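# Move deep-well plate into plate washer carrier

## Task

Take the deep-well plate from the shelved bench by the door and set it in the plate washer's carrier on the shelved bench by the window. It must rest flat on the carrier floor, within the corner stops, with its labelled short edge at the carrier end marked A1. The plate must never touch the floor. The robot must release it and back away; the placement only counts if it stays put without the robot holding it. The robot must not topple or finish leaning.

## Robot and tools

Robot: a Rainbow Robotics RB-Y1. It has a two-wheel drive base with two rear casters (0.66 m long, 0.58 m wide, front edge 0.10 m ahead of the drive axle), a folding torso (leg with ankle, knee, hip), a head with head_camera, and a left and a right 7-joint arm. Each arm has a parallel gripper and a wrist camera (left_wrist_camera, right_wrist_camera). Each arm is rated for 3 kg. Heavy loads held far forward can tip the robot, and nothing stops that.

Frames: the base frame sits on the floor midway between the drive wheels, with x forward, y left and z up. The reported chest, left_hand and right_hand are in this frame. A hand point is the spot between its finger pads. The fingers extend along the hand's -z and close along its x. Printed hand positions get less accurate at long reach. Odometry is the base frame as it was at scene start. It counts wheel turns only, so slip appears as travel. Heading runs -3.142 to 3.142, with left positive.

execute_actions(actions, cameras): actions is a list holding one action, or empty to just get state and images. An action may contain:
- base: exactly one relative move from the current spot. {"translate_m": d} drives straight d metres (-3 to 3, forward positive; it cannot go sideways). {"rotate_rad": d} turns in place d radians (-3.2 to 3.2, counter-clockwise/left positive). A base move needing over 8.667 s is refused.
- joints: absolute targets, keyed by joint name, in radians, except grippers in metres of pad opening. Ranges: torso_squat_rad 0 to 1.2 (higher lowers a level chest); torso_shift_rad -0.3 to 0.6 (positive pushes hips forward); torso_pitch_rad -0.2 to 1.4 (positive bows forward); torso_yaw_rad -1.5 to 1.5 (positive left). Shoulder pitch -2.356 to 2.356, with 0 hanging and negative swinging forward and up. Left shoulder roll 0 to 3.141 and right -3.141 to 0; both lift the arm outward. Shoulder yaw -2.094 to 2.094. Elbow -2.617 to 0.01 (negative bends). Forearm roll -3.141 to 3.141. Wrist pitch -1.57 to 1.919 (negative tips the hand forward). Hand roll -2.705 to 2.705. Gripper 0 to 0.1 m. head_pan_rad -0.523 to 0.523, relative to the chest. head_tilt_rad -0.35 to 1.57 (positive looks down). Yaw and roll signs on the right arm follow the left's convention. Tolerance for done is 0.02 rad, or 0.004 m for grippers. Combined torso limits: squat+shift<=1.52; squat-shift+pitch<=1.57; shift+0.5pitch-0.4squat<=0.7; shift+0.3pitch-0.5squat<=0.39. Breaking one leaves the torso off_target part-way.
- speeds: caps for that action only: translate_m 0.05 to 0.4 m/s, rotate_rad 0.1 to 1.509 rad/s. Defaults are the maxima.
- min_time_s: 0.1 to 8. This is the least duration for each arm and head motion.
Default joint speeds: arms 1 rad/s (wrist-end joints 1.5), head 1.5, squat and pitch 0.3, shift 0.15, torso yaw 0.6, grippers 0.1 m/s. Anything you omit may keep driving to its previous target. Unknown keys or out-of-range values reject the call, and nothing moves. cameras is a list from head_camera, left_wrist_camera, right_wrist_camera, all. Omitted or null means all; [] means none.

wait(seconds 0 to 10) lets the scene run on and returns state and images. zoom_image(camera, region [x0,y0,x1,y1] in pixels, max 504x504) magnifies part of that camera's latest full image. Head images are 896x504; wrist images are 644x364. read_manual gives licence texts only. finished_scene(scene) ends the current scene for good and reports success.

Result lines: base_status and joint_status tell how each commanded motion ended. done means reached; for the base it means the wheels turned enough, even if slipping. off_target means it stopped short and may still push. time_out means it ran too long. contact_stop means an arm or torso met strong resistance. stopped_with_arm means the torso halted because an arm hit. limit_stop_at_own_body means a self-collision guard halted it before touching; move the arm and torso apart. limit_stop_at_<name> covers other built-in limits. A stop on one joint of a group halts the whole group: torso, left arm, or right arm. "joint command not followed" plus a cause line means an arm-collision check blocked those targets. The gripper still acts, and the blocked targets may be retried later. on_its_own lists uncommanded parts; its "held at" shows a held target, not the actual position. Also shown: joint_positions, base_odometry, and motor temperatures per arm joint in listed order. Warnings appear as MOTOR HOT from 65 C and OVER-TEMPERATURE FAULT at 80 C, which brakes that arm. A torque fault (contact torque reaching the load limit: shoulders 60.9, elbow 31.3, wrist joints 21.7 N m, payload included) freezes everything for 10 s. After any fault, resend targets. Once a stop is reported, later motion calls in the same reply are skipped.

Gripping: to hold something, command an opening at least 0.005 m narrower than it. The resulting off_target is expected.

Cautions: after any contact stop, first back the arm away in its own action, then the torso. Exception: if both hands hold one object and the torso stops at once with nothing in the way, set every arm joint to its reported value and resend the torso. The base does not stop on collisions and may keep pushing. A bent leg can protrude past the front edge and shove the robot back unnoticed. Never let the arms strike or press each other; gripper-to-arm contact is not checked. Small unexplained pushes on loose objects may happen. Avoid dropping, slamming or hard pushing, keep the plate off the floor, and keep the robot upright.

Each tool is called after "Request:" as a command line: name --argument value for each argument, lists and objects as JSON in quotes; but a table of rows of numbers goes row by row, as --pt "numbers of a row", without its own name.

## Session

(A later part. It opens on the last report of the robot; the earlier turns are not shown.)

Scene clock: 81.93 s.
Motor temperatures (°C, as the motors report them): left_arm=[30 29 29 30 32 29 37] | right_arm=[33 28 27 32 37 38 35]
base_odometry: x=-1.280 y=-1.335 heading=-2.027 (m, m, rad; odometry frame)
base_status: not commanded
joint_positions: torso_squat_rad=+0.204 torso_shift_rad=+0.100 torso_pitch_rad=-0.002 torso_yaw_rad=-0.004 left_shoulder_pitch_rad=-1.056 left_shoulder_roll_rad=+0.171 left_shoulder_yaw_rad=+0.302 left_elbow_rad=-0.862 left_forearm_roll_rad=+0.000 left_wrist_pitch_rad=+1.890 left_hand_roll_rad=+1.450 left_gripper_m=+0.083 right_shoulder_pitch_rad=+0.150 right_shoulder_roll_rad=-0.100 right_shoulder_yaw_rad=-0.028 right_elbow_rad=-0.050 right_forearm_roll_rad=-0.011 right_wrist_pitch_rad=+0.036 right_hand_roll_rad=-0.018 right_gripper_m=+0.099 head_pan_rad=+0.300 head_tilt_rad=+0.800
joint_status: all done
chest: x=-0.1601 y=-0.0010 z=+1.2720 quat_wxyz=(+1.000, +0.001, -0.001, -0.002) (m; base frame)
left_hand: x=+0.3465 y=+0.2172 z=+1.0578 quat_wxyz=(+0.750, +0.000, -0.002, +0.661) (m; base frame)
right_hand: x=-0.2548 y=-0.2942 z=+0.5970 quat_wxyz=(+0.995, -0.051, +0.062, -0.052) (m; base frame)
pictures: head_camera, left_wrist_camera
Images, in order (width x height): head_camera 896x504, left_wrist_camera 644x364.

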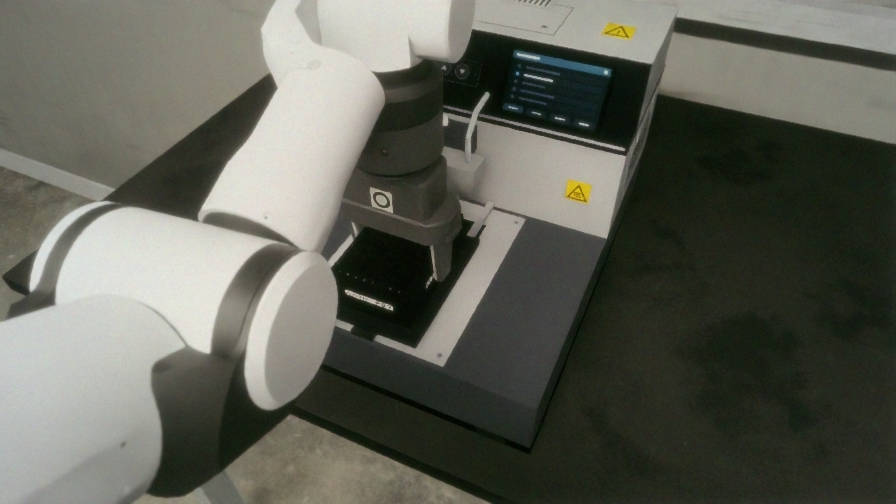

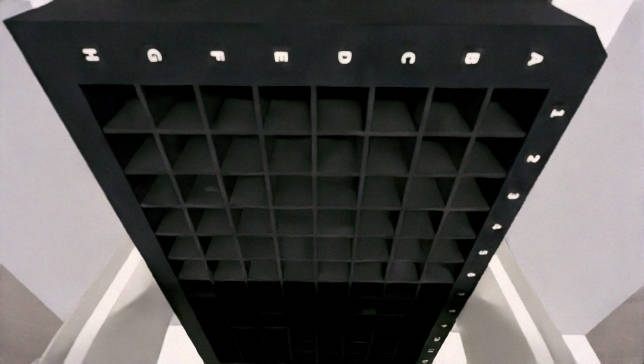

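Request:
execute_actions --actions '[{"joints":{"left_gripper_m":0.1}}]' --cameras '["left_wrist_camera"]'

Request:
execute_actions --actions '[{"joints":{"torso_squat_rad":0.0,"torso_pitch_rad":-0.05}}]' --cameras '["left_wrist_camera"]'

Request:
execute_actions --actions '[{"base":{"translate_m":-0.11},"joints":{"torso_yaw_rad":0.028}}]' --cameras '["left_wrist_camera"]'

Request:
zoom_image --camera "left_wrist_camera" --region '[180, 100, 460, 280]'

Scene clock: 86.27 s.
Motor temperatures (°C, as the motors report them): left_arm=[30 29 29 30 32 29 37] | right_arm=[33 28 27 32 37 38 35]
base_odometry: x=-1.280 y=-1.335 heading=-2.027 (m, m, rad; odometry frame)
base_status: not commanded
joint_positions: torso_squat_rad=+0.204 torso_shift_rad=+0.100 torso_pitch_rad=-0.001 torso_yaw_rad=-0.004 left_shoulder_pitch_rad=-1.055 left_shoulder_roll_rad=+0.171 left_shoulder_yaw_rad=+0.302 left_elbow_rad=-0.862 left_forearm_roll_rad=+0.000 left_wrist_pitch_rad=+1.890 left_hand_roll_rad=+1.450 left_gripper_m=+0.100 right_shoulder_pitch_rad=+0.150 right_shoulder_roll_rad=-0.100 right_shoulder_yaw_rad=-0.028 right_elbow_rad=-0.050 right_forearm_roll_rad=-0.011 right_wrist_pitch_rad=+0.036 right_hand_roll_rad=-0.018 right_gripper_m=+0.099 head_pan_rad=+0.300 head_tilt_rad=+0.800
joint_status: all done
chest: x=-0.1601 y=-0.0010 z=+1.2720 quat_wxyz=(+1.000, +0.001, -0.001, -0.002) (m; base frame)
left_hand: x=+0.3463 y=+0.2172 z=+1.0575 quat_wxyz=(+0.750, +0.000, -0.001, +0.661) (m; base frame)
right_hand: x=-0.2548 y=-0.2942 z=+0.5970 quat_wxyz=(+0.995, -0.051, +0.062, -0.052) (m; base frame)
pictures: left_wrist_camera
Images, in order (width x height): left_wrist_camera 644x364.

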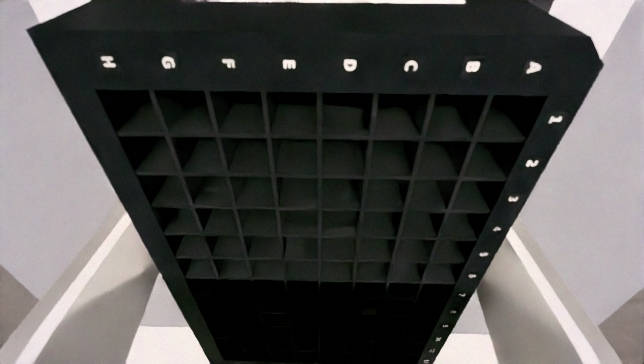

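Scene clock: 87.73 s.
Motor temperatures (°C, as the motors report them): left_arm=[30 29 29 30 32 29 37] | right_arm=[33 28 27 32 37 38 35]
base_odometry: x=-1.280 y=-1.335 heading=-2.027 (m, m, rad; odometry frame)
base_status: not commanded
joint_positions: torso_squat_rad=+0.000 torso_shift_rad=+0.100 torso_pitch_rad=-0.050 torso_yaw_rad=-0.004 left_shoulder_pitch_rad=-1.055 left_shoulder_roll_rad=+0.171 left_shoulder_yaw_rad=+0.302 left_elbow_rad=-0.862 left_forearm_roll_rad=+0.000 left_wrist_pitch_rad=+1.890 left_hand_roll_rad=+1.450 left_gripper_m=+0.100 right_shoulder_pitch_rad=+0.150 right_shoulder_roll_rad=-0.100 right_shoulder_yaw_rad=-0.028 right_elbow_rad=-0.050 right_forearm_roll_rad=-0.011 right_wrist_pitch_rad=+0.036 right_hand_roll_rad=-0.018 right_gripper_m=+0.099 head_pan_rad=+0.300 head_tilt_rad=+0.800
joint_status: all done
chest: x=-0.1736 y=-0.0010 z=+1.2860 quat_wxyz=(+1.000, +0.001, -0.025, -0.002) (m; base frame)
left_hand: x=+0.3426 y=+0.2172 z=+1.0963 quat_wxyz=(+0.750, -0.016, -0.019, +0.661) (m; base frame)
right_hand: x=-0.2355 y=-0.2942 z=+0.6073 quat_wxyz=(+0.997, -0.050, +0.038, -0.054) (m; base frame)
pictures: left_wrist_camera
Images, in order (width x height): left_wrist_camera 644x364.

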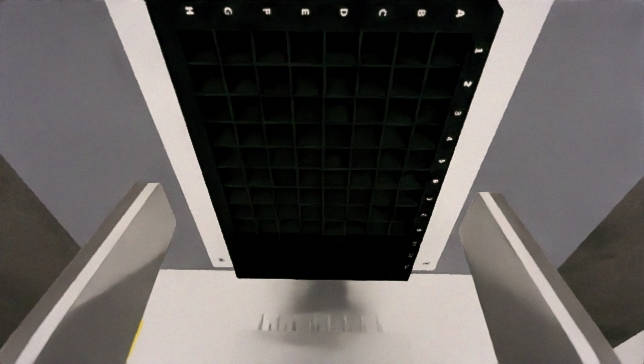

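Scene clock: 89.17 s.
Motor temperatures (°C, as the motors report them): left_arm=[30 29 29 30 32 29 37] | right_arm=[33 28 27 32 37 38 35]
base_odometry: x=-1.231 y=-1.236 heading=-2.028 (m, m, rad; odometry frame)
base_status: done
joint_positions: torso_squat_rad=+0.000 torso_shift_rad=+0.100 torso_pitch_rad=-0.050 torso_yaw_rad=+0.028 left_shoulder_pitch_rad=-1.055 left_shoulder_roll_rad=+0.171 left_shoulder_yaw_rad=+0.302 left_elbow_rad=-0.862 left_forearm_roll_rad=+0.000 left_wrist_pitch_rad=+1.890 left_hand_roll_rad=+1.450 left_gripper_m=+0.100 right_shoulder_pitch_rad=+0.150 right_shoulder_roll_rad=-0.100 right_shoulder_yaw_rad=-0.028 right_elbow_rad=-0.050 right_forearm_roll_rad=-0.011 right_wrist_pitch_rad=+0.036 right_hand_roll_rad=-0.018 right_gripper_m=+0.099 head_pan_rad=+0.300 head_tilt_rad=+0.800
joint_status: all done
chest: x=-0.1736 y=-0.0010 z=+1.2860 quat_wxyz=(+1.000, +0.000, -0.025, +0.014) (m; base frame)
left_hand: x=+0.3353 y=+0.2332 z=+1.0959 quat_wxyz=(+0.739, -0.016, -0.019, +0.673) (m; base frame)
right_hand: x=-0.2262 y=-0.2971 z=+0.6078 quat_wxyz=(+0.997, -0.051, +0.037, -0.038) (m; base frame)
pictures: left_wrist_camera
Images, in order (width x height): left_wrist_camera 644x364.

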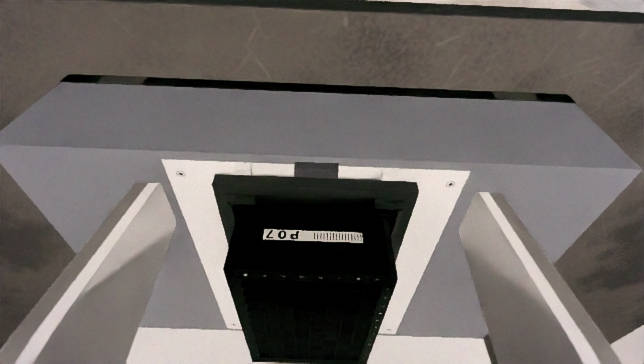

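Region (180, 100, 460, 280) of left_wrist_camera's 644x364 image, scaled by 1.800, with more detail than that image has; it fills the top 324 rows of this view, and the rest is white.

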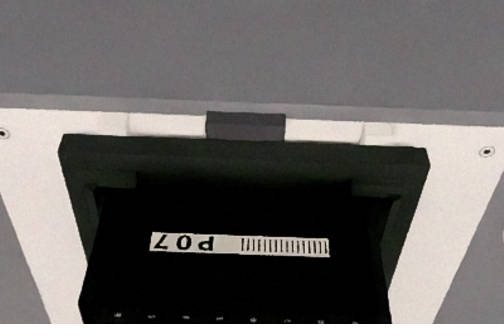

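Seated: the stops occlude the plate's bottom corners.

Request:
execute_actions --actions '[{"base":{"translate_m":-0.25},"joints":{"torso_pitch_rad":0}}]' --cameras '[]'

Request:
finished_scene --scene 2

Scene clock: 93.67 s.
Motor temperatures (°C, as the motors report them): left_arm=[30 29 29 30 32 29 37] | right_arm=[33 28 27 32 37 38 35]
base_odometry: x=-1.121 y=-1.012 heading=-2.027 (m, m, rad; odometry frame)
base_status: done
joint_positions: torso_squat_rad=+0.000 torso_shift_rad=+0.100 torso_pitch_rad=+0.000 torso_yaw_rad=+0.028 left_shoulder_pitch_rad=-1.055 left_shoulder_roll_rad=+0.171 left_shoulder_yaw_rad=+0.302 left_elbow_rad=-0.862 left_forearm_roll_rad=+0.000 left_wrist_pitch_rad=+1.890 left_hand_roll_rad=+1.450 left_gripper_m=+0.100 right_shoulder_pitch_rad=+0.150 right_shoulder_roll_rad=-0.100 right_shoulder_yaw_rad=-0.028 right_elbow_rad=-0.050 right_forearm_roll_rad=-0.011 right_wrist_pitch_rad=+0.036 right_hand_roll_rad=-0.018 right_gripper_m=+0.099 head_pan_rad=+0.300 head_tilt_rad=+0.800
joint_status: all done
chest: x=-0.1581 y=-0.0010 z=+1.2864 quat_wxyz=(+1.000, +0.001, +0.000, +0.014) (m; base frame)
left_hand: x=+0.3406 y=+0.2332 z=+1.0710 quat_wxyz=(+0.739, +0.001, -0.001, +0.673) (m; base frame)
right_hand: x=-0.2446 y=-0.2971 z=+0.6116 quat_wxyz=(+0.996, -0.052, +0.062, -0.036) (m; base frame)
pictures: none
No camera images: the call's "cameras" was empty. Leave "cameras" out to get every camera's image.

The scene is finished: the task was done.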